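# Remove printer build plate and lay it flat nearby

## Task

Pull the thin magnetic build sheet off the printer's heated bed and lay it flat, with the same face up as before, on the surface the printer sits on. It must be clear of both the printer and the printer's door. The printer must stay where it is, and the other items beside and behind it must stay close to where they were, with the same orientation. The result must hold without the robot supporting anything. At the end, open the grippers and move the arms away.

## Robot and tools

ROBOT. Two arms, left_arm and right_arm, each with a parallel two-finger gripper and a wrist camera. The URDF root of left_arm is at (0, +0.300, 0) m and that of right_arm is at (0, -0.300, 0) m. Both are unrotated (quat_wxyz 1, 0, 0, 0). The arm names are labels only; they do not match the left or right side of any image.

SCENE FRAME. All poses use one shared frame. The origin is on the table top midway between the bases. +x points forward over the table, +z points up, and left_arm is on the +y side. Positions are in metres. Orientations are quaternions written w first (qw, qx, qy, qz). In the gripper's own frame the fingers extend along +z and close along y. The reported end_effector_position is the spot between the finger pads, about 1 cm short of the fingertips. Reported positions can be slightly wrong, more so at long reach, and arms tend to stop a centimetre or more short of the command, usually low.

THE 16-NUMBER ROW. Every motion command is one flat list of 16 numbers, used even if only one arm moves. The first 8 are for left_arm: x, y, z, qw, qx, qy, qz, opening. The last 8 are the same for right_arm. x, y, z and the quaternion are an absolute target pose for that gripper in the scene frame, not an offset. Opening runs from -1 (closed) to +1 (fully open, 0.094 m). To keep an arm still, repeat its whole last reported pose plus its intended opening in every call. To hold an orientation steady, resend the same target quaternion each time rather than copying a drifted reading. A target more than 0.6 m from the arm's last reported position along any gripper axis is refused. Each control step also clips the command to at most 70 mm and 16 degrees from the measured pose. When position and orientation cannot both be reached, position wins.

TOOLS.
- execute_actions(actions, pictures): actions holds at most one item. An empty list returns the current state without moving anything. {"rows": [...], "steps": n} plays up to 15 rows of 16 numbers, one per control step (1/30 s each). The last row repeats if there are fewer rows than steps, and steps defaults to 15. {"steps": n} with no rows is a wait of up to 300 steps, counted from the previous result. pictures (true/false) controls whether camera images come back; they are included by default. After an action ends, each arm continues only to its last clipped pose, so check the result and send the remainder.
- move(target, speed): target is a single 16-number row as above. Each gripper travels in a straight line toward its pose, and both paths finish together within 0.5 to 10 s. Longer moves are cut off at 10 s. speed is the top path speed in m/s (0.002 to 0.5, default 0.25), and rotation is capped at twice that in rad/s. The opening is applied when the move starts. Paths do not avoid obstacles or the other arm, and real speed can exceed the setting, especially with an arm nearly extended.
- wait(seconds): 0 to 10 s of simulation with no new command.
- zoom_image(camera, region): a closer view of the latest image from cam_high, cam_low, cam_left_wrist or cam_right_wrist. region is [x0, y0, x1, y1] in pixels, top-left origin, no larger than 504 by 504.
- show_instructions(): shows the reference image pages for the scene.
- read_manual(section): licence texts only.
- finished_scene(scene): ends and grades the current scene, given its number. This cannot be undone.

READING RESULTS. The state line lists, for each arm, end_effector_position and end_effector_quat_wxyz. grip_measured gives the finger opening on the same -1 to +1 scale. The last Joint positions value is the opening in metres, and each gripper's reading may be off by up to about 1 mm. A move adds a "move:" line with the ending: done, off_target, moving, held or fault. If only one arm is named, the other finished normally. It also lists any limits: paced means the pose was clipped; held means a safety check blocked some steps, and the arm may then jump faster than requested. Each arm's distance from its target is also given. A "pose unreachable" line or HELD markers mean the clearance check changed or blocked that arm's command. A "Hand target" line shows the pose the controller is now driving toward. FAULT or OVER-TEMPERATURE FAULT means an arm has stopped.

GRIPPING. To hold something, command an opening about 0.03 below grip_measured for a firm grip, or less below it for a gentler one. Each finger pad pushes with at most about 50 to 62 N, and parts under about 2 mm thick, such as a build sheet, get less grip. Pads can spike briefly on first contact. Holding loads heats motors. A MOTOR HOT warning appears at 85 °C, and at 100 °C that arm goes limp and drops what it holds, so don't hold loads longer than needed.

TIMING. The simulation keeps running while the operator is composing the next call, and nothing new is sent during that time.

CAMERAS. cam_high and cam_low are fixed and cam_left_wrist and cam_right_wrist ride on the hands, all 504x504. The calibration data (intrinsics, distortion, world-to-camera transforms) is approximate, with errors of a few millimetres and degrees.

CAUTIONS. Approach contacts slowly, because faster contact hits harder and aiming further past the contact pushes harder. Don't let the arms collide or press on each other. Don't knock the printer over, move it, or push anything off the table. Avoid dropping or sliding the plate, and occasional outside tugs may disturb held or loose items. Put the plate down flat and release it so it rests on its own, then open the grippers and withdraw before calling finished_scene.

Each tool is called after "Emit:" by a JSON object that holds its "op" and its "data".

Reference images:

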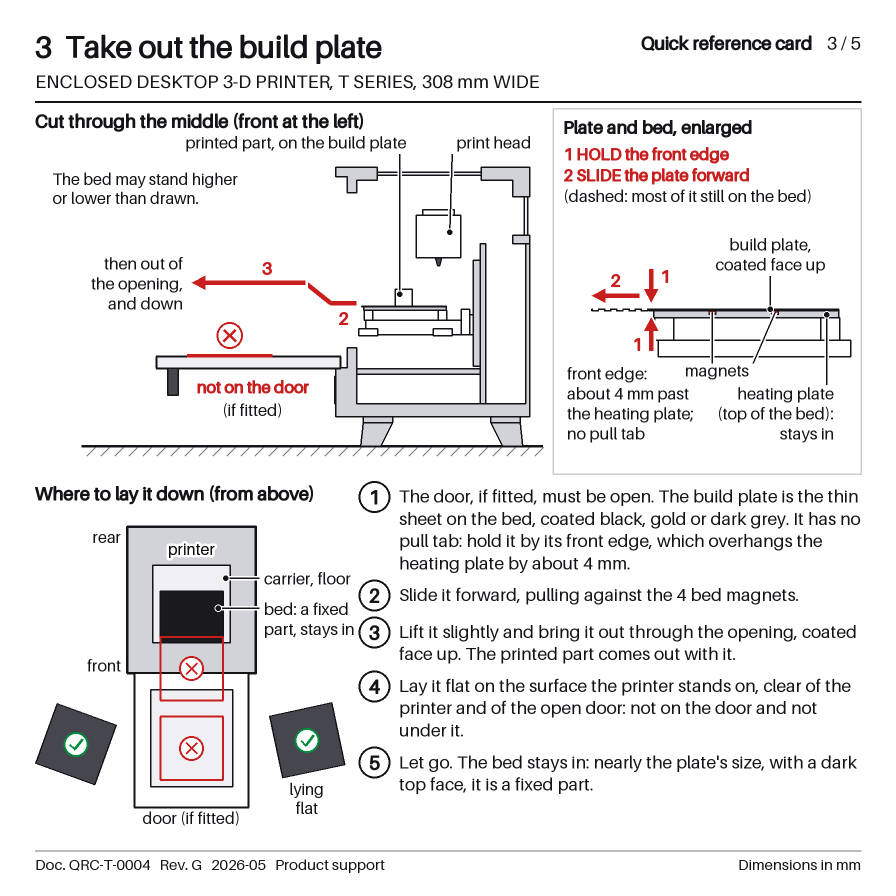

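## Session

Emit:
{"op": "execute_actions", "data": {"actions": []}}

Scene clock: 0.00 s of 4100.00 s.
left_arm: end_effector_position=(+0.5230, +0.3017, +0.4821) grip_measured=+1.000 end_effector_quat_wxyz=(+0.704, +0.002, +0.711, +0.002) | right_arm: end_effector_position=(+0.5172, -0.2975, +0.4860) grip_measured=+1.000 end_effector_quat_wxyz=(+0.701, +0.003, +0.713, +0.009)
Joint positions: left_arm=[0.006 1.058 1.034 0.014 0.005 0.006 0.094] | right_arm=[ 0.004  1.041  1.038 -0.014 -0.006  0.017  0.094]
Joint velocities: left_arm=[-0.005 -0.015 -0.002  0.002 -0.051 -0.022  0.   ] | right_arm=[ 0.015 -0.005  0.007 -0.007 -0.095 -0.037  0.   ]
Hand target (left_arm): +0.523, +0.302, +0.502; +0.716, +0.002, +0.698, +0.003
Hand target (right_arm): +0.516, -0.297, +0.510; +0.716, +0.003, +0.698, +0.010

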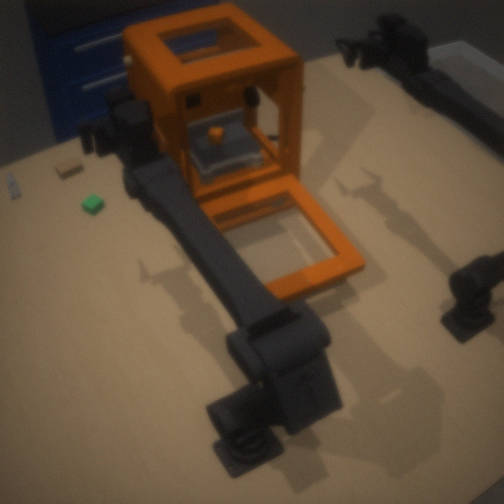

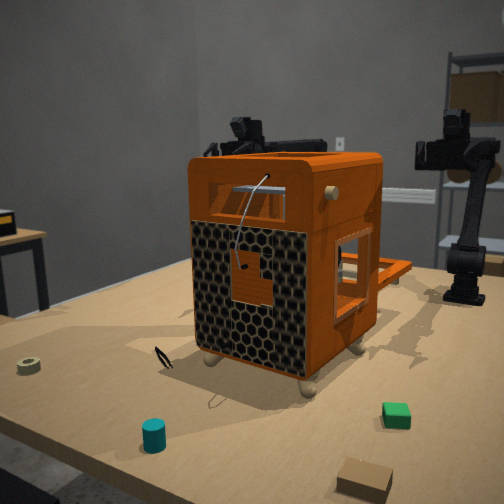

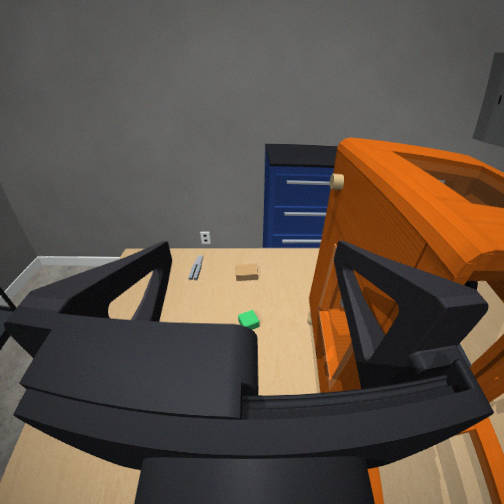

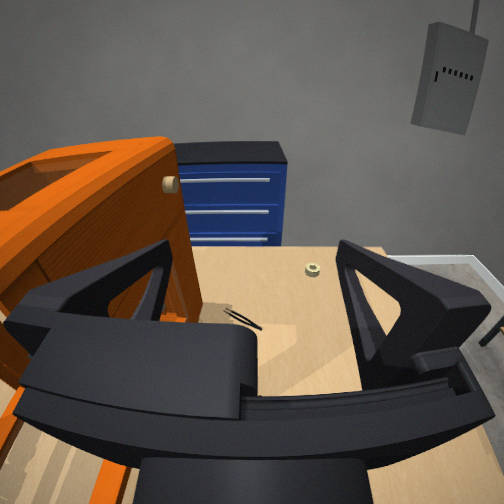

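Emit:
{"op": "zoom_image", "data": {"camera": "cam_high", "region": [100, 0, 400, 320]}}

Emit:
{"op": "move", "data": {"target": [0.35,0.42,0.45,0.704,0,0.71,0,1, 0.2,-0.05,0.4,0.9,0,0.43,0,1]}}

Region (100, 0, 400, 320) of cam_high's 504x504 image, scaled by 1.575, with more detail than that image has; it fills the left 472 columns of this view, and the rest is white.

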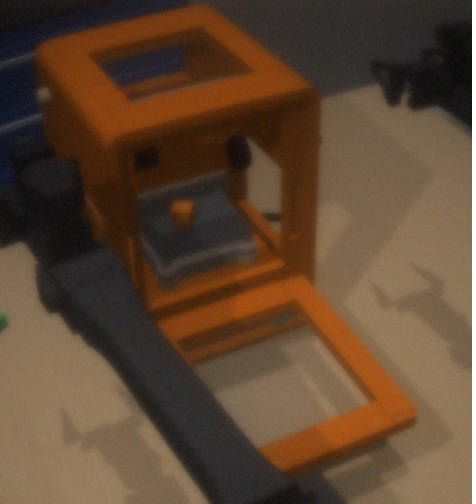

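Scene clock: 5.53 s of 4100.00 s.
left_arm: end_effector_position=(+0.3518, +0.4223, +0.4555) grip_measured=+1.000 end_effector_quat_wxyz=(+0.707, +0.002, +0.707, +0.002) | right_arm: end_effector_position=(+0.2026, -0.0483, +0.3982) grip_measured=+1.000 end_effector_quat_wxyz=(+0.870, -0.100, +0.481, +0.040)
Joint positions: left_arm=[ 0.599  0.657  0.762 -0.105  0.599  0.006  0.094] | right_arm=[ 1.3    0.999  0.341  1.541  0.837 -0.894  0.094]
Joint velocities: left_arm=[ 0.005 -0.015 -0.007  0.012  0.066 -0.007  0.   ] | right_arm=[-0.005  0.005 -0.007 -0.002  0.007 -0.051  0.   ]
Hand target (left_arm): +0.349, +0.421, +0.452; +0.705, -0.002, +0.709, -0.002
Hand target (right_arm): +0.201, -0.052, +0.403; +0.874, -0.094, +0.475, +0.038
Off the commanded pose (left_arm): 0.006 m, 1 deg.
Off the commanded pose (right_arm): 0.004 m, 14 deg.
joint sent to its limit (right arm) — the command would take joint 4 (wrist pitch) past its upper limit, so that joint was sent only as far as its limit.
After step 90, 0.23 s passed at rest.
move: off_target (right_arm)
camera_calibration (this result's frames):
cam_left_wrist: T_world_to_cam=[[0.0165879, -0.999861, -0.00189282, 0.418683], [-0.556105, -0.00765263, -0.831077, 0.589319], [0.830946, 0.0148385, -0.556155, 0.0798219], [0, 0, 0, 1]] pos_world=[0.254451, 0.42195, 0.534955]
cam_right_wrist: T_world_to_cam=[[0.164878, -0.97699, 0.135298, -0.133797], [-0.0526236, -0.145694, -0.987929, 0.402954], [0.984909, 0.155768, -0.0754343, -0.0366713], [0, 0, 0, 1]] pos_world=[0.0793829, -0.0662979, 0.413426]

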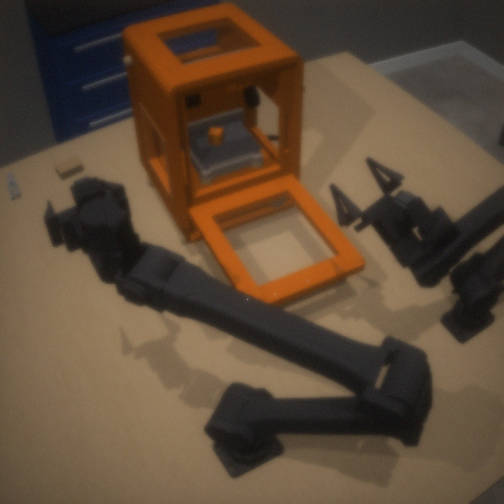

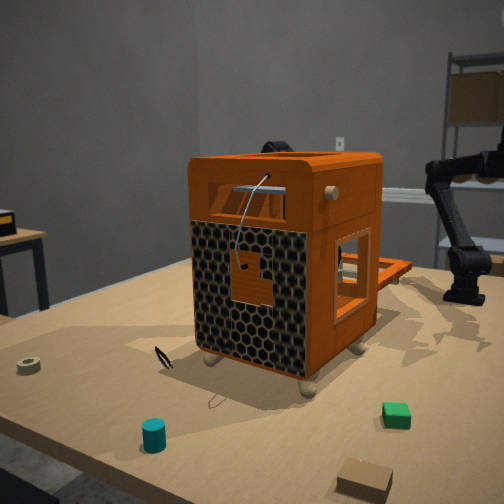

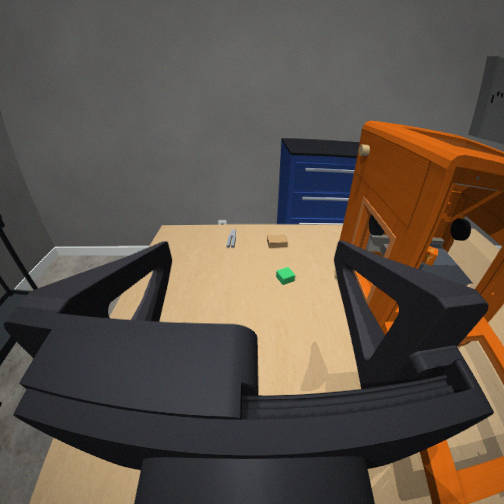

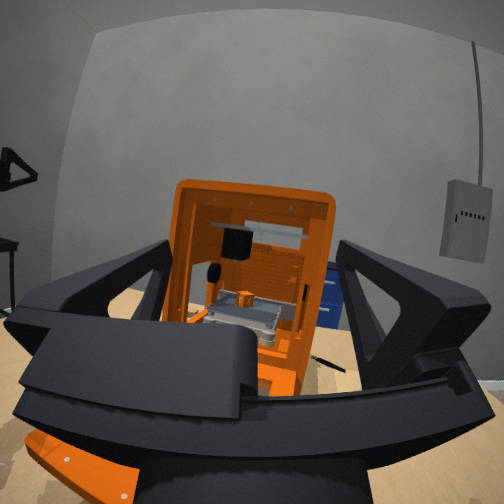

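Emit:
{"op": "move", "data": {"target": [0.40,0.04,0.28,0.5375,0.5375,0.4595,0.4595,1, 0.25,-0.5,0.4,0.704,0,0.71,0,1]}}

Scene clock: 21.03 s of 4100.00 s.
left_arm: end_effector_position=(+0.3870, +0.0522, +0.2520) grip_measured=+1.000 end_effector_quat_wxyz=(+0.514, +0.560, +0.461, +0.458) | right_arm: end_effector_position=(+0.2521, -0.4945, +0.3660) grip_measured=+1.000 end_effector_quat_wxyz=(+0.695, +0.038, +0.717, +0.036)
Joint positions: left_arm=[-0.794  1.179  0.497  0.618 -0.64   1.572  0.094] | right_arm=[-1.176  0.629  0.549 -0.002 -1.173  0.028  0.094]
Joint velocities: left_arm=[ 0.005  0.005 -0.012 -0.017  0.007 -0.022  0.   ] | right_arm=[-0.005  0.005 -0.007 -0.002  0.007  0.066  0.   ]
Hand target (left_arm): +0.396, +0.040, +0.280; +0.534, +0.540, +0.456, +0.463
Hand target (right_arm): +0.251, -0.496, +0.397; +0.703, +0.016, +0.711, +0.010
Off the commanded pose (left_arm): 0.033 m, 4 deg.
Off the commanded pose (right_arm): 0.034 m, 6 deg.
After step 90, 8.73 s passed at rest.
move: off_target (left_arm, right_arm)
camera_calibration (this result's frames):
cam_left_wrist: T_world_to_cam=[[-0.029621, 0.0397024, -0.998772, 0.262441], [-0.421082, 0.905725, 0.0484918, 0.115421], [0.906539, 0.422002, -0.0101105, -0.245236], [0, 0, 0, 1]] pos_world=[0.278691, -0.0114689, 0.254043]
cam_right_wrist: T_world_to_cam=[[-0.00526008, -0.994543, -0.104197, -0.451725], [-0.611049, 0.0856784, -0.786943, 0.490439], [0.791575, 0.0595298, -0.608165, 0.17782], [0, 0, 0, 1]] pos_world=[0.156548, -0.501865, 0.447023]

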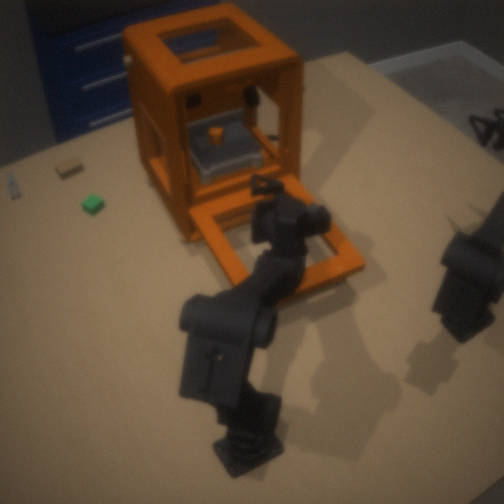

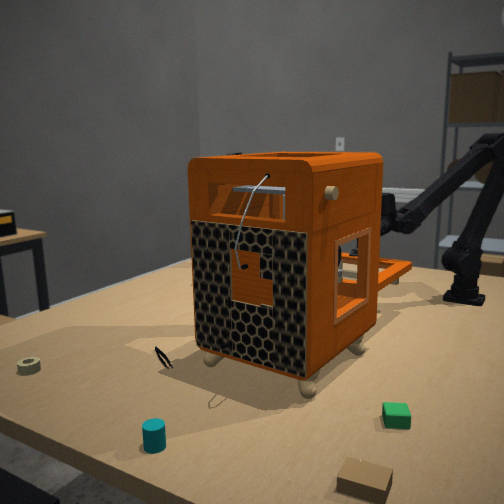

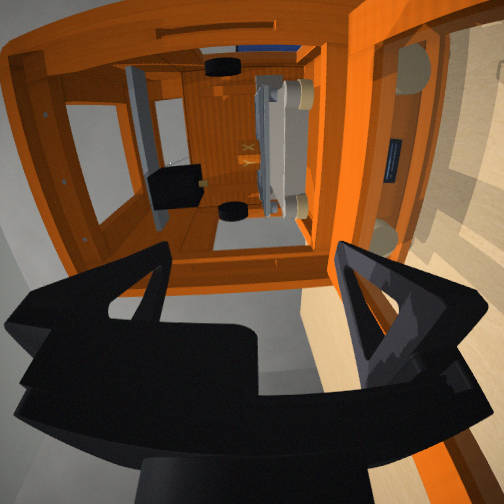

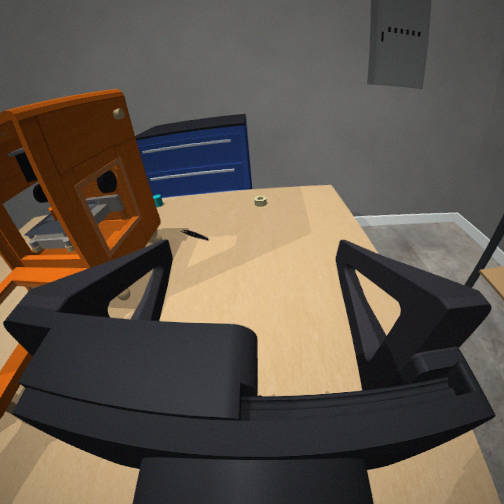

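Emit:
{"op": "zoom_image", "data": {"camera": "cam_left_wrist", "region": [200, 50, 360, 250]}}

Region (200, 50, 360, 250) of cam_left_wrist's 504x504 image, scaled by 2.520, with more detail than that image has; it fills the left 403 columns of this view, and the rest is white.

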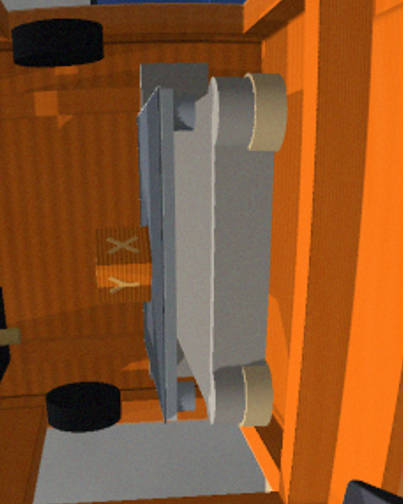

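Emit:
{"op": "move", "data": {"target": [0.475,0.012,0.257,0.5375,0.5375,0.4595,0.4595,0.2, 0.25,-0.5,0.4,0.704,0,0.71,0,1], "speed": 0.1}}

Emit:
{"op": "zoom_image", "data": {"camera": "cam_left_wrist", "region": [150, 0, 400, 300]}}

Scene clock: 33.03 s of 4100.00 s.
left_arm: end_effector_position=(+0.4593, +0.0206, +0.2350) grip_measured=+0.202 end_effector_quat_wxyz=(+0.518, +0.558, +0.460, +0.456) | right_arm: end_effector_position=(+0.2505, -0.4935, +0.3699) grip_measured=+1.000 end_effector_quat_wxyz=(+0.697, +0.020, +0.717, +0.026)
Joint positions: left_arm=[-0.715  1.434  0.658  0.721 -0.555  1.574  0.056] | right_arm=[-1.185  0.629  0.556 -0.002 -1.194 -0.005  0.094]
Joint velocities: left_arm=[-0.015 -0.005  0.007  0.002  0.037 -0.007  0.001] | right_arm=[-0.005 -0.005  0.002 -0.002 -0.007 -0.066  0.   ]
Hand target (left_arm): +0.473, +0.014, +0.256; +0.537, +0.537, +0.460, +0.459
Hand target (right_arm): +0.249, -0.499, +0.399; +0.704, -0.000, +0.710, +0.000
Off the commanded pose (left_arm): 0.028 m, 3 deg.
Off the commanded pose (right_arm): 0.031 m, 4 deg.
After step 90, 7.63 s passed at rest.
move: off_target (left_arm, right_arm)
camera_calibration (this result's frames):
cam_left_wrist: T_world_to_cam=[[-0.0258554, 0.032179, -0.999148, 0.247406], [-0.415737, 0.908604, 0.0400211, 0.174748], [0.909117, 0.416417, -0.0101144, -0.298727], [0, 0, 0, 1]] pos_world=[0.350624, -0.0423426, 0.23718]
cam_right_wrist: T_world_to_cam=[[0.00781196, -0.997852, -0.065046, -0.469658], [-0.608542, 0.0468721, -0.792136, 0.474521], [0.793483, 0.0457714, -0.606869, 0.173605], [0, 0, 0, 1]] pos_world=[0.154683, -0.498837, 0.450691]

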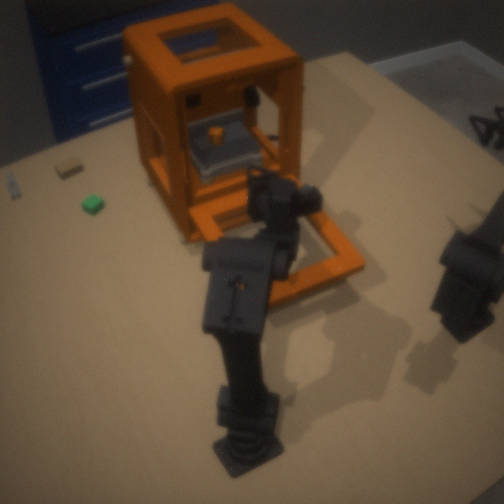

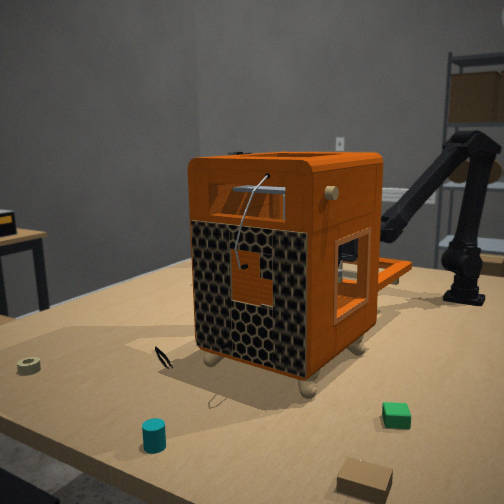

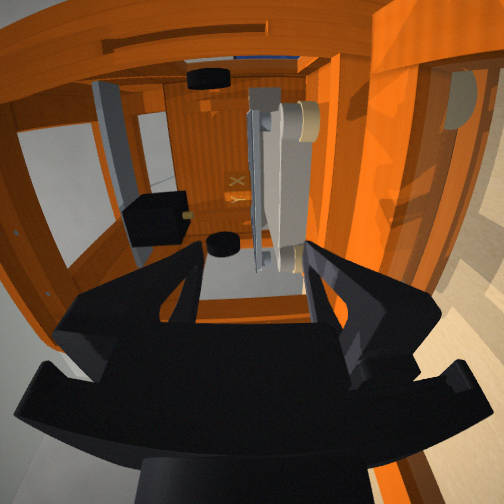

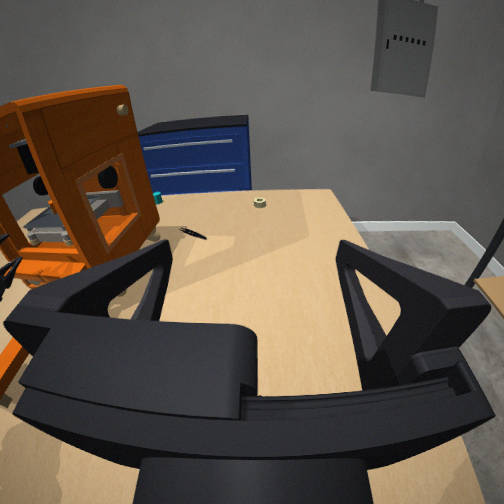

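Region (150, 0, 400, 300) of cam_left_wrist's 504x504 image, scaled by 1.680, with more detail than that image has.

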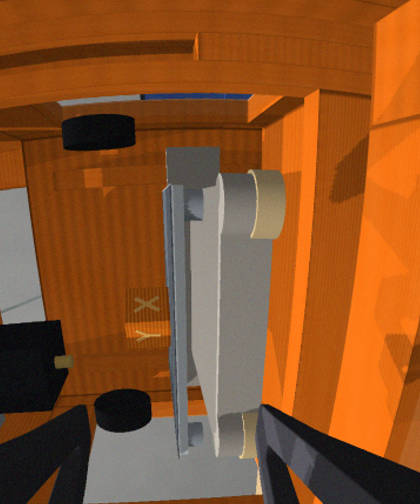

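Emit:
{"op": "move", "data": {"target": [0.515,-0.008,0.252,0.5375,0.5375,0.4595,0.4595,-0.4, 0.25,-0.5,0.4,0.704,0,0.71,0,1], "speed": 0.05}}

Emit:
{"op": "zoom_image", "data": {"camera": "cam_left_wrist", "region": [150, 50, 400, 350]}}

Emit:
{"op": "zoom_image", "data": {"camera": "cam_high", "region": [170, 90, 330, 230]}}

Scene clock: 40.77 s of 4100.00 s.
left_arm: end_effector_position=(+0.4986, -0.0010, +0.2333) grip_measured=-0.398 end_effector_quat_wxyz=(+0.520, +0.557, +0.460, +0.456) | right_arm: end_effector_position=(+0.2505, -0.4934, +0.3689) grip_measured=+1.000 end_effector_quat_wxyz=(+0.696, +0.020, +0.717, +0.026)
Joint positions: left_arm=[-0.692  1.545  0.773  0.721 -0.531  1.574  0.028] | right_arm=[-1.185  0.629  0.554 -0.002 -1.194 -0.006  0.094]
Joint velocities: left_arm=[ 0.005  0.015 -0.002 -0.007  0.022  0.007  0.   ] | right_arm=[-0.005 -0.005 -0.017  0.017 -0.037  0.022  0.   ]
Hand target (left_arm): +0.514, -0.007, +0.251; +0.537, +0.538, +0.459, +0.460
Hand target (right_arm): +0.249, -0.499, +0.399; +0.704, -0.000, +0.710, -0.000
Off the commanded pose (left_arm): 0.026 m, 3 deg.
Off the commanded pose (right_arm): 0.032 m, 4 deg.
After step 90, 3.13 s passed at rest.
move: off_target (left_arm, right_arm)
camera_calibration (this result's frames):
cam_left_wrist: T_world_to_cam=[[-0.0228482, 0.0280474, -0.999345, 0.245902], [-0.414491, 0.90938, 0.034999, 0.211284], [0.909766, 0.41502, -0.00915235, -0.325958], [0, 0, 0, 1]] pos_world=[0.389739, -0.0637553, 0.235363]
cam_right_wrist: T_world_to_cam=[[0.00779786, -0.997811, -0.0656736, -0.469398], [-0.609103, 0.0473462, -0.791676, 0.473923], [0.793053, 0.0461754, -0.6074, 0.173528], [0, 0, 0, 1]] pos_world=[0.154712, -0.498822, 0.449768]

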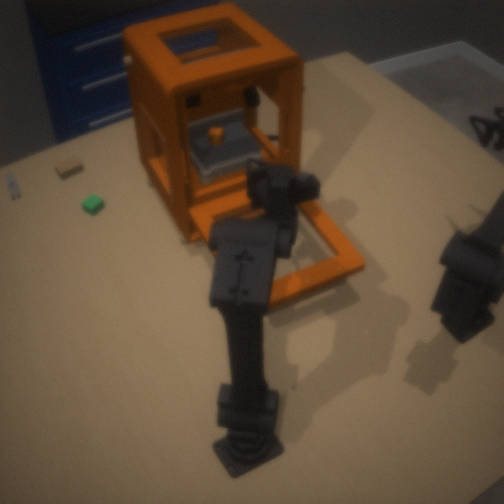

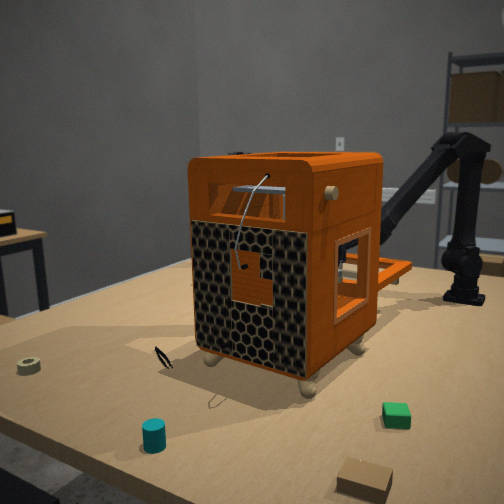

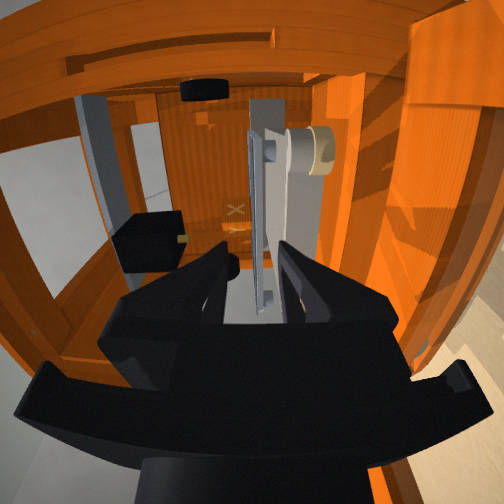

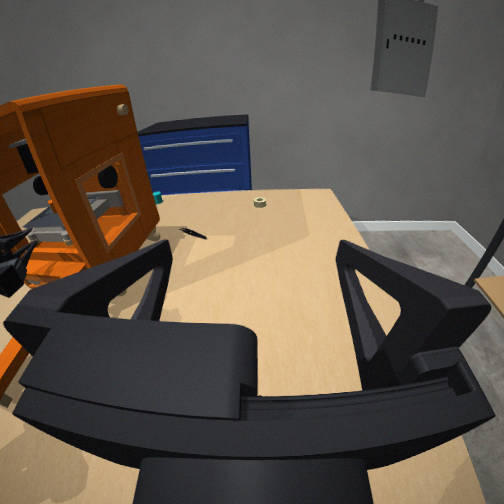

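Region (150, 50, 400, 350) of cam_left_wrist's 504x504 image, scaled by 1.680, with more detail than that image has.

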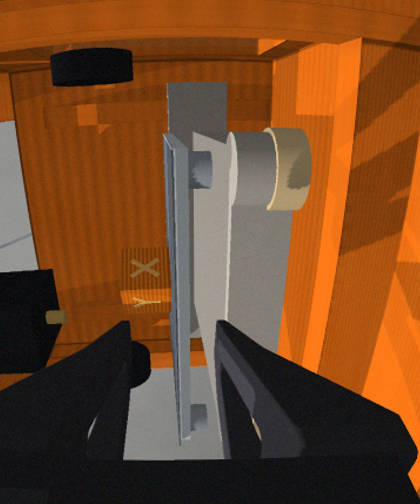

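Region (170, 90, 330, 230) of cam_high's 504x504 image, scaled by 3.150, with more detail than that image has; it fills the top 441 rows of this view, and the rest is white.

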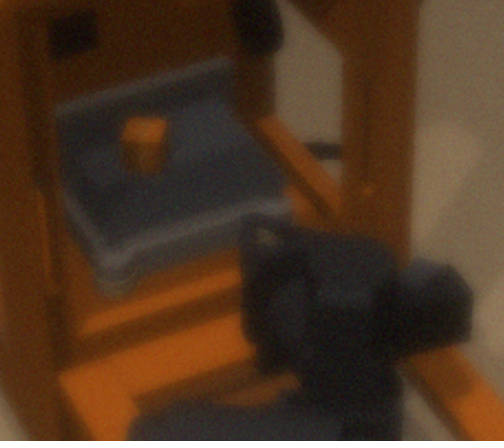

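Emit:
{"op": "move", "data": {"target": [0.568,-0.016,0.246,0.5375,0.5375,0.4595,0.4595,-0.6, 0.25,-0.5,0.4,0.704,0,0.71,0,1], "speed": 0.04}}

Emit:
{"op": "zoom_image", "data": {"camera": "cam_left_wrist", "region": [180, 100, 340, 300]}}

Scene clock: 49.07 s of 4100.00 s.
left_arm: end_effector_position=(+0.5512, -0.0096, +0.2315) grip_measured=-0.598 end_effector_quat_wxyz=(+0.526, +0.551, +0.460, +0.456) | right_arm: end_effector_position=(+0.2505, -0.4933, +0.3679) grip_measured=+1.000 end_effector_quat_wxyz=(+0.696, +0.021, +0.717, +0.027)
Joint positions: left_arm=[-0.636  1.659  0.902  0.721 -0.475  1.574  0.019] | right_arm=[-1.185  0.629  0.552 -0.002 -1.194 -0.006  0.094]
Joint velocities: left_arm=[-0.005 -0.005  0.002 -0.002 -0.022 -0.007 -0.   ] | right_arm=[-0.005 -0.005  0.007 -0.007  0.007 -0.007  0.   ]
Hand target (left_arm): +0.567, -0.015, +0.245; +0.537, +0.537, +0.460, +0.459
Hand target (right_arm): +0.249, -0.499, +0.399; +0.704, -0.000, +0.710, -0.000
Off the commanded pose (left_arm): 0.023 m, 2 deg.
Off the commanded pose (right_arm): 0.033 m, 4 deg.
After step 90, 3.20 s passed at rest.
move: off_target (left_arm, right_arm)
camera_calibration (this result's frames):
cam_left_wrist: T_world_to_cam=[[-0.0126227, 0.0170019, -0.999776, 0.2399], [-0.415515, 0.90935, 0.0207102, 0.244925], [0.909499, 0.415683, -0.00441393, -0.371171], [0, 0, 0, 1]] pos_world=[0.442377, -0.0725118, 0.233136]
cam_right_wrist: T_world_to_cam=[[0.00775012, -0.997693, -0.0674426, -0.468672], [-0.609671, 0.0487449, -0.791154, 0.473761], [0.792617, 0.0472493, -0.607887, 0.173765], [0, 0, 0, 1]] pos_world=[0.154741, -0.498894, 0.448839]

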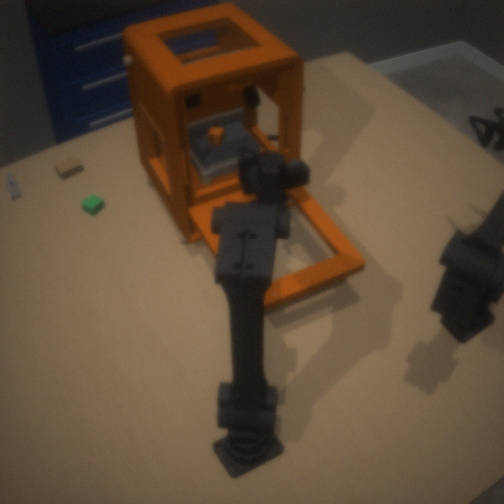

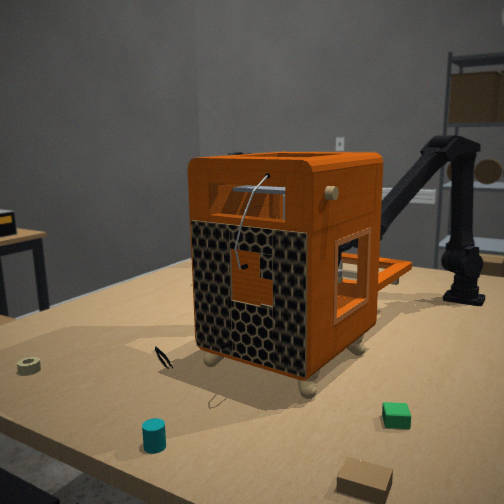

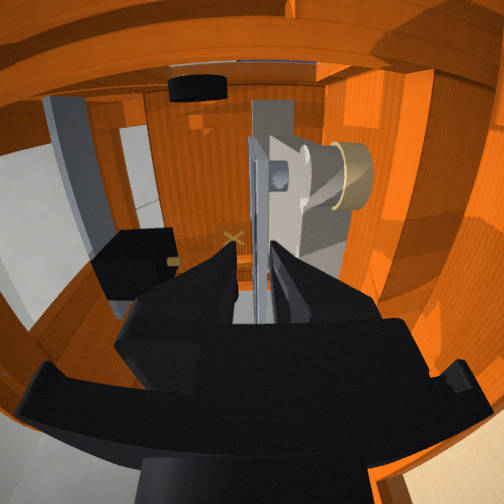

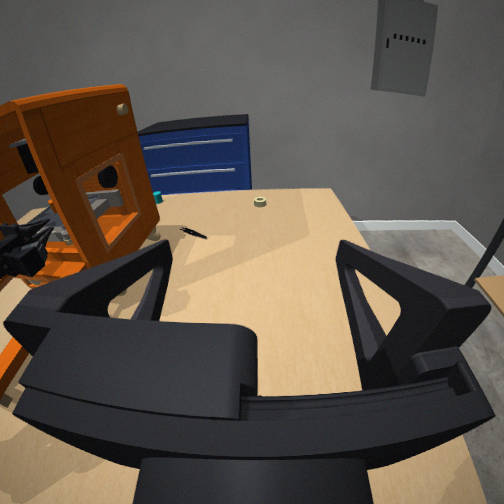

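Region (180, 100, 340, 300) of cam_left_wrist's 504x504 image, scaled by 2.520, with more detail than that image has; it fills the left 403 columns of this view, and the rest is white.

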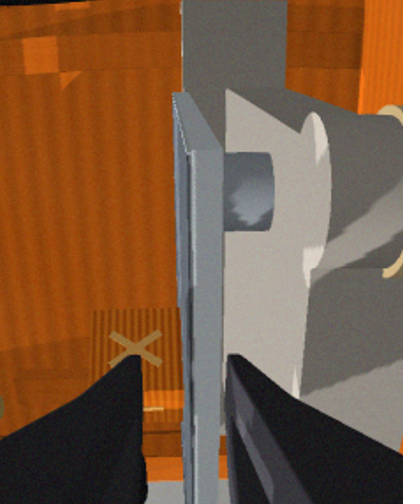

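Emit:
{"op": "move", "data": {"target": [0.568,-0.016,0.246,0.5375,0.5375,0.4595,0.4595,-0.86, 0.25,-0.5,0.4,0.704,0,0.71,0,1], "speed": 0.04}}

Emit:
{"op": "move", "data": {"target": [0.60,-0.021,0.246,0.5375,0.5375,0.4595,0.4595,-0.86, 0.25,-0.5,0.4,0.704,0,0.71,0,1], "speed": 0.015}}

Emit:
{"op": "zoom_image", "data": {"camera": "cam_left_wrist", "region": [180, 100, 340, 300]}}

Scene clock: 57.03 s of 4100.00 s.
left_arm: end_effector_position=(+0.5509, -0.0095, +0.2274) grip_measured=-0.854 end_effector_quat_wxyz=(+0.522, +0.555, +0.461, +0.455) | right_arm: end_effector_position=(+0.2505, -0.4932, +0.3675) grip_measured=+1.000 end_effector_quat_wxyz=(+0.696, +0.021, +0.717, +0.027)
Joint positions: left_arm=[-0.636  1.662  0.9    0.716 -0.475  1.573  0.007] | right_arm=[-1.185  0.629  0.551 -0.002 -1.194 -0.006  0.094]
Joint velocities: left_arm=[-0.005 -0.015 -0.007 -0.002  0.051  0.022  0.   ] | right_arm=[-0.005  0.015 -0.012  0.012 -0.022  0.066  0.   ]
Hand target (left_arm): +0.567, -0.015, +0.246; +0.537, +0.537, +0.459, +0.460
Hand target (right_arm): +0.249, -0.499, +0.399; +0.704, -0.000, +0.710, +0.000
Off the commanded pose (left_arm): 0.026 m, 3 deg.
Off the commanded pose (right_arm): 0.033 m, 4 deg.
After step 90, 3.83 s passed at rest.
move: off_target (left_arm, right_arm)
camera_calibration (this result's frames):
cam_left_wrist: T_world_to_cam=[[-0.0213365, 0.0225893, -0.999517, 0.240585], [-0.415322, 0.909199, 0.0294139, 0.242686], [0.909424, 0.415749, -0.0100173, -0.369742], [0, 0, 0, 1]] pos_world=[0.442178, -0.0723646, 0.229627]
cam_right_wrist: T_world_to_cam=[[0.00811195, -0.997641, -0.0681613, -0.468405], [-0.609894, 0.0490813, -0.790961, 0.473591], [0.792441, 0.0479874, -0.608058, 0.174004], [0, 0, 0, 1]] pos_world=[0.154752, -0.498895, 0.44847]

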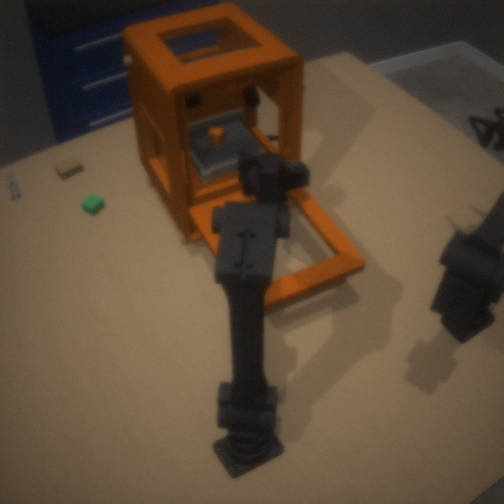

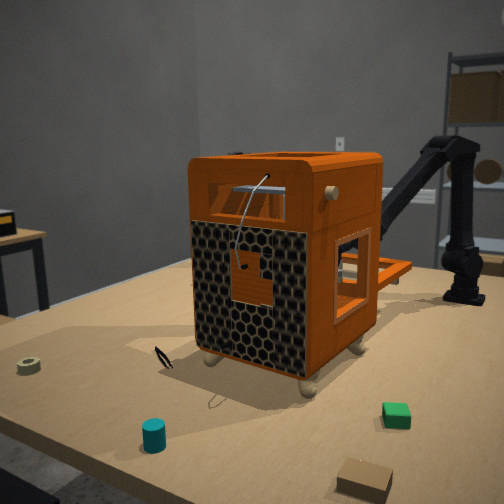

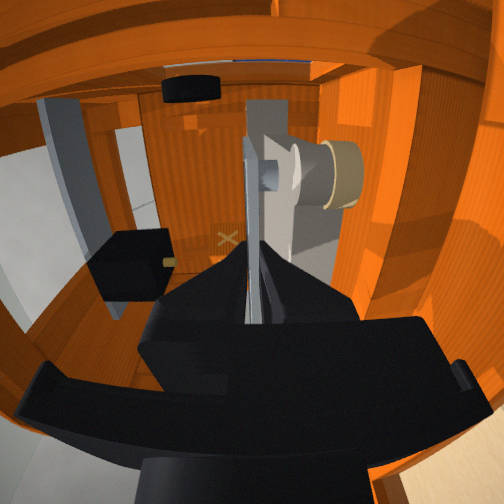

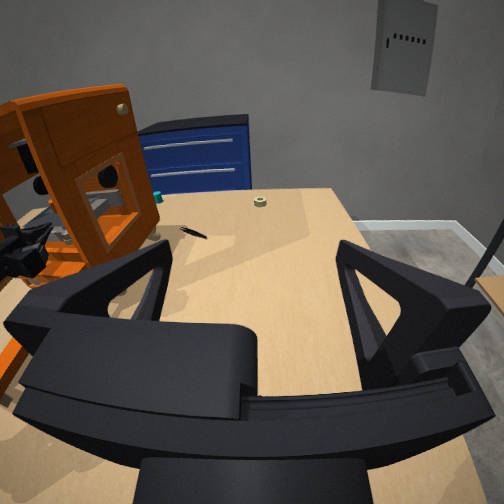

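Scene clock: 60.87 s of 4100.00 s.
left_arm: end_effector_position=(+0.5564, -0.0117, +0.2272) grip_measured=-0.855 end_effector_quat_wxyz=(+0.524, +0.555, +0.460, +0.453) | right_arm: end_effector_position=(+0.2505, -0.4934, +0.3697) grip_measured=+1.000 end_effector_quat_wxyz=(+0.697, +0.019, +0.717, +0.026)
Joint positions: left_arm=[-0.631  1.674  0.915  0.716 -0.464  1.572  0.007] | right_arm=[-1.185  0.629  0.555 -0.002 -1.194 -0.006  0.094]
Joint velocities: left_arm=[-0.024 -0.005 -0.027 -0.012  0.037 -0.022 -0.   ] | right_arm=[-0.005 -0.005 -0.017 -0.012 -0.007 -0.037  0.   ]
Hand target (left_arm): +0.595, -0.017, +0.245; +0.537, +0.538, +0.459, +0.460
Hand target (right_arm): +0.249, -0.499, +0.399; +0.704, -0.000, +0.710, -0.000
Off the commanded pose (left_arm): 0.048 m, 3 deg.
Off the commanded pose (right_arm): 0.031 m, 4 deg.
move: off_target (left_arm, right_arm)
camera_calibration (this result's frames):
cam_left_wrist: T_world_to_cam=[[-0.0197775, 0.0202152, -0.9996, 0.239678], [-0.41019, 0.911614, 0.0265516, 0.244795], [0.911786, 0.410551, -0.00973733, -0.375274], [0, 0, 0, 1]] pos_world=[0.447322, -0.0739346, 0.229428]
cam_right_wrist: T_world_to_cam=[[0.00821645, -0.997899, -0.0642689, -0.470004], [-0.608645, 0.0460037, -0.792108, 0.473948], [0.7934, 0.0456253, -0.606988, 0.173482], [0, 0, 0, 1]] pos_world=[0.154687, -0.498735, 0.450512]

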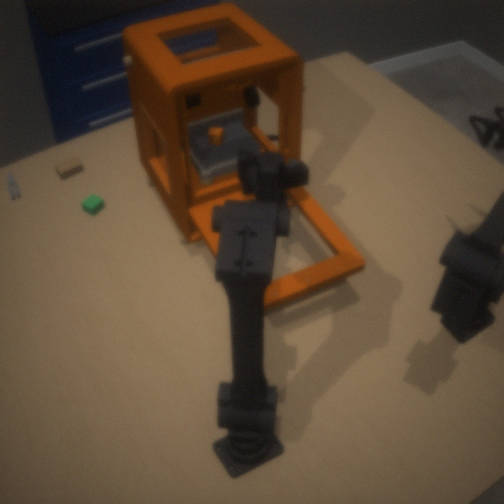

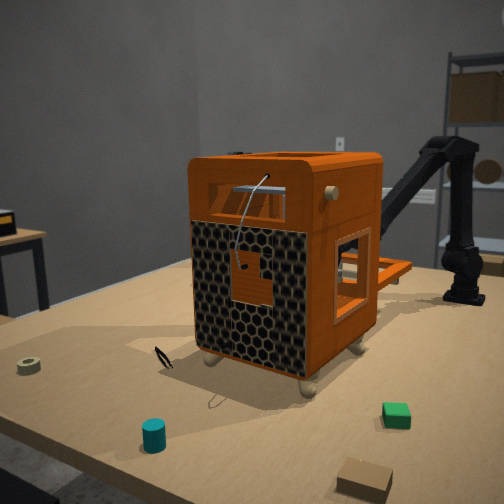

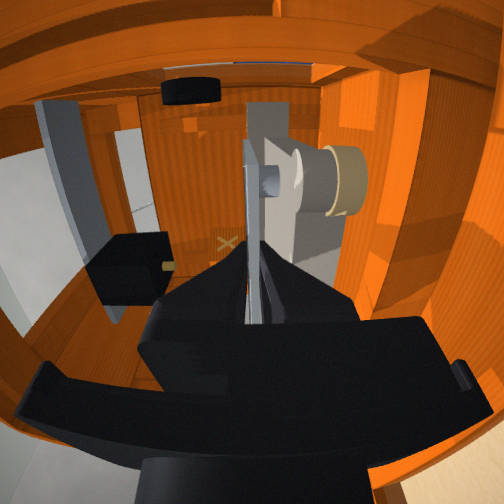

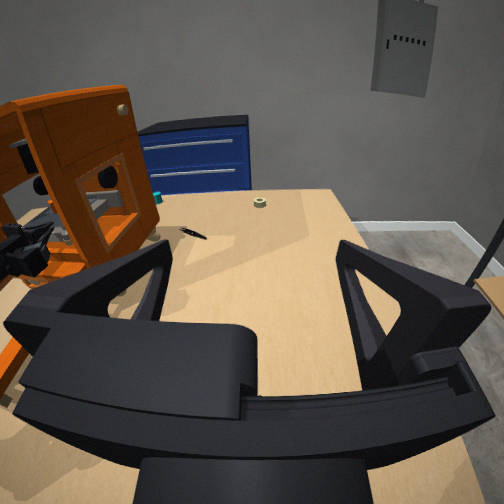

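Region (180, 100, 340, 300) of cam_left_wrist's 504x504 image, scaled by 2.520, with more detail than that image has; it fills the left 403 columns of this view, and the rest is white.

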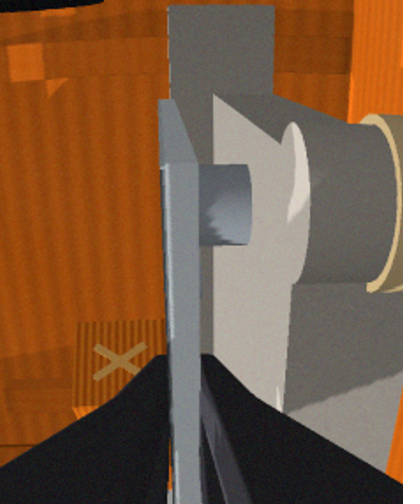

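Emit:
{"op": "move", "data": {"target": [0.562,-0.015,0.2505,0.5375,0.5375,0.4595,0.4595,-0.86, 0.25,-0.5,0.4,0.704,0,0.71,0,1], "speed": 0.02}}

Emit:
{"op": "zoom_image", "data": {"camera": "cam_left_wrist", "region": [180, 100, 340, 300]}}

Scene clock: 69.77 s of 4100.00 s.
left_arm: end_effector_position=(+0.5556, -0.0112, +0.2267) grip_measured=-0.855 end_effector_quat_wxyz=(+0.523, +0.554, +0.461, +0.454) | right_arm: end_effector_position=(+0.2505, -0.4933, +0.3685) grip_measured=+1.000 end_effector_quat_wxyz=(+0.696, +0.020, +0.717, +0.027)
Joint positions: left_arm=[-0.633  1.673  0.913  0.716 -0.471  1.572  0.007] | right_arm=[-1.185  0.629  0.553 -0.002 -1.194 -0.006  0.094]
Joint velocities: left_arm=[ 0.005 -0.005 -0.007 -0.002 -0.037 -0.051 -0.001] | right_arm=[-0.005 -0.005  0.012 -0.007  0.066  0.037  0.   ]
Hand target (left_arm): +0.562, -0.015, +0.250; +0.537, +0.537, +0.459, +0.460
Hand target (right_arm): +0.249, -0.499, +0.399; +0.704, +0.000, +0.710, +0.000
Off the commanded pose (left_arm): 0.025 m, 3 deg.
Off the commanded pose (right_arm): 0.032 m, 4 deg.
After step 90, 3.97 s passed at rest.
move: off_target (left_arm, right_arm)
camera_calibration (this result's frames):
cam_left_wrist: T_world_to_cam=[[-0.0207467, 0.0202827, -0.999579, 0.239714], [-0.414704, 0.909554, 0.0270633, 0.2464], [0.90972, 0.415091, -0.0104589, -0.3733], [0, 0, 0, 1]] pos_world=[0.446755, -0.074023, 0.22904]
cam_right_wrist: T_world_to_cam=[[0.00816021, -0.99776, -0.0663922, -0.469132], [-0.609327, 0.0476829, -0.791484, 0.473754], [0.792877, 0.0469132, -0.607573, 0.173767], [0, 0, 0, 1]] pos_world=[0.154723, -0.498823, 0.449398]

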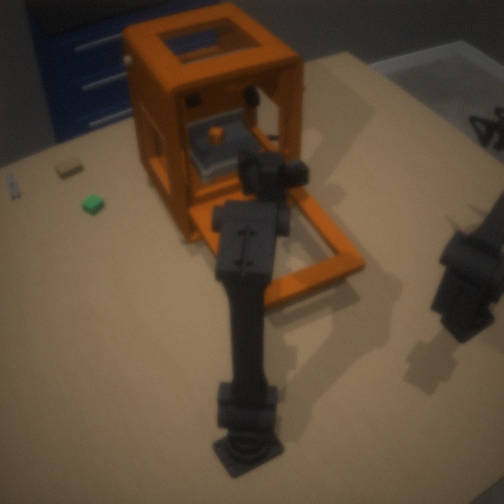

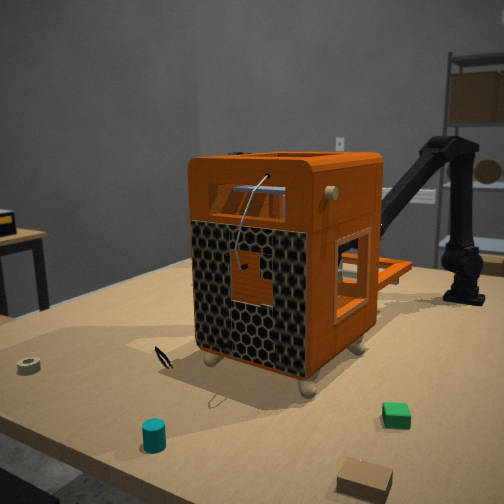

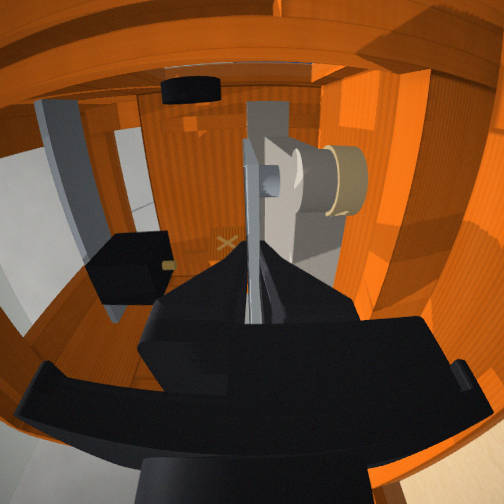

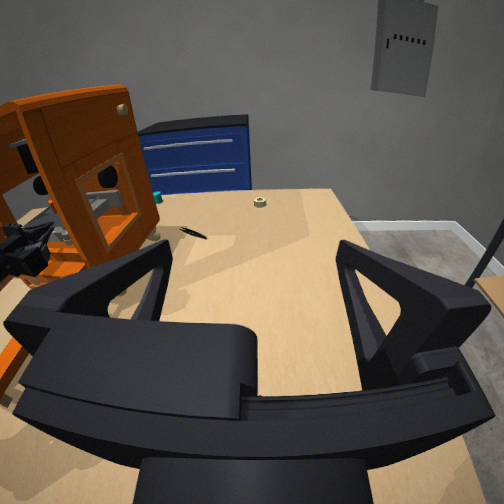

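Region (180, 100, 340, 300) of cam_left_wrist's 504x504 image, scaled by 2.520, with more detail than that image has; it fills the left 403 columns of this view, and the rest is white.

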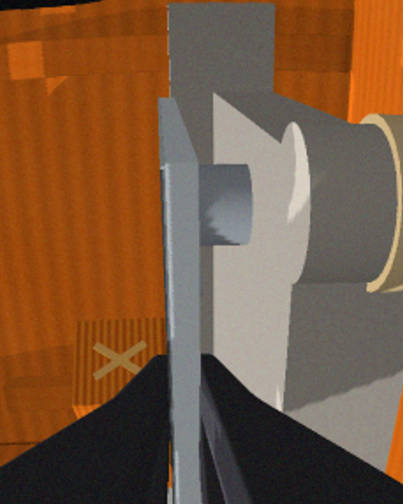

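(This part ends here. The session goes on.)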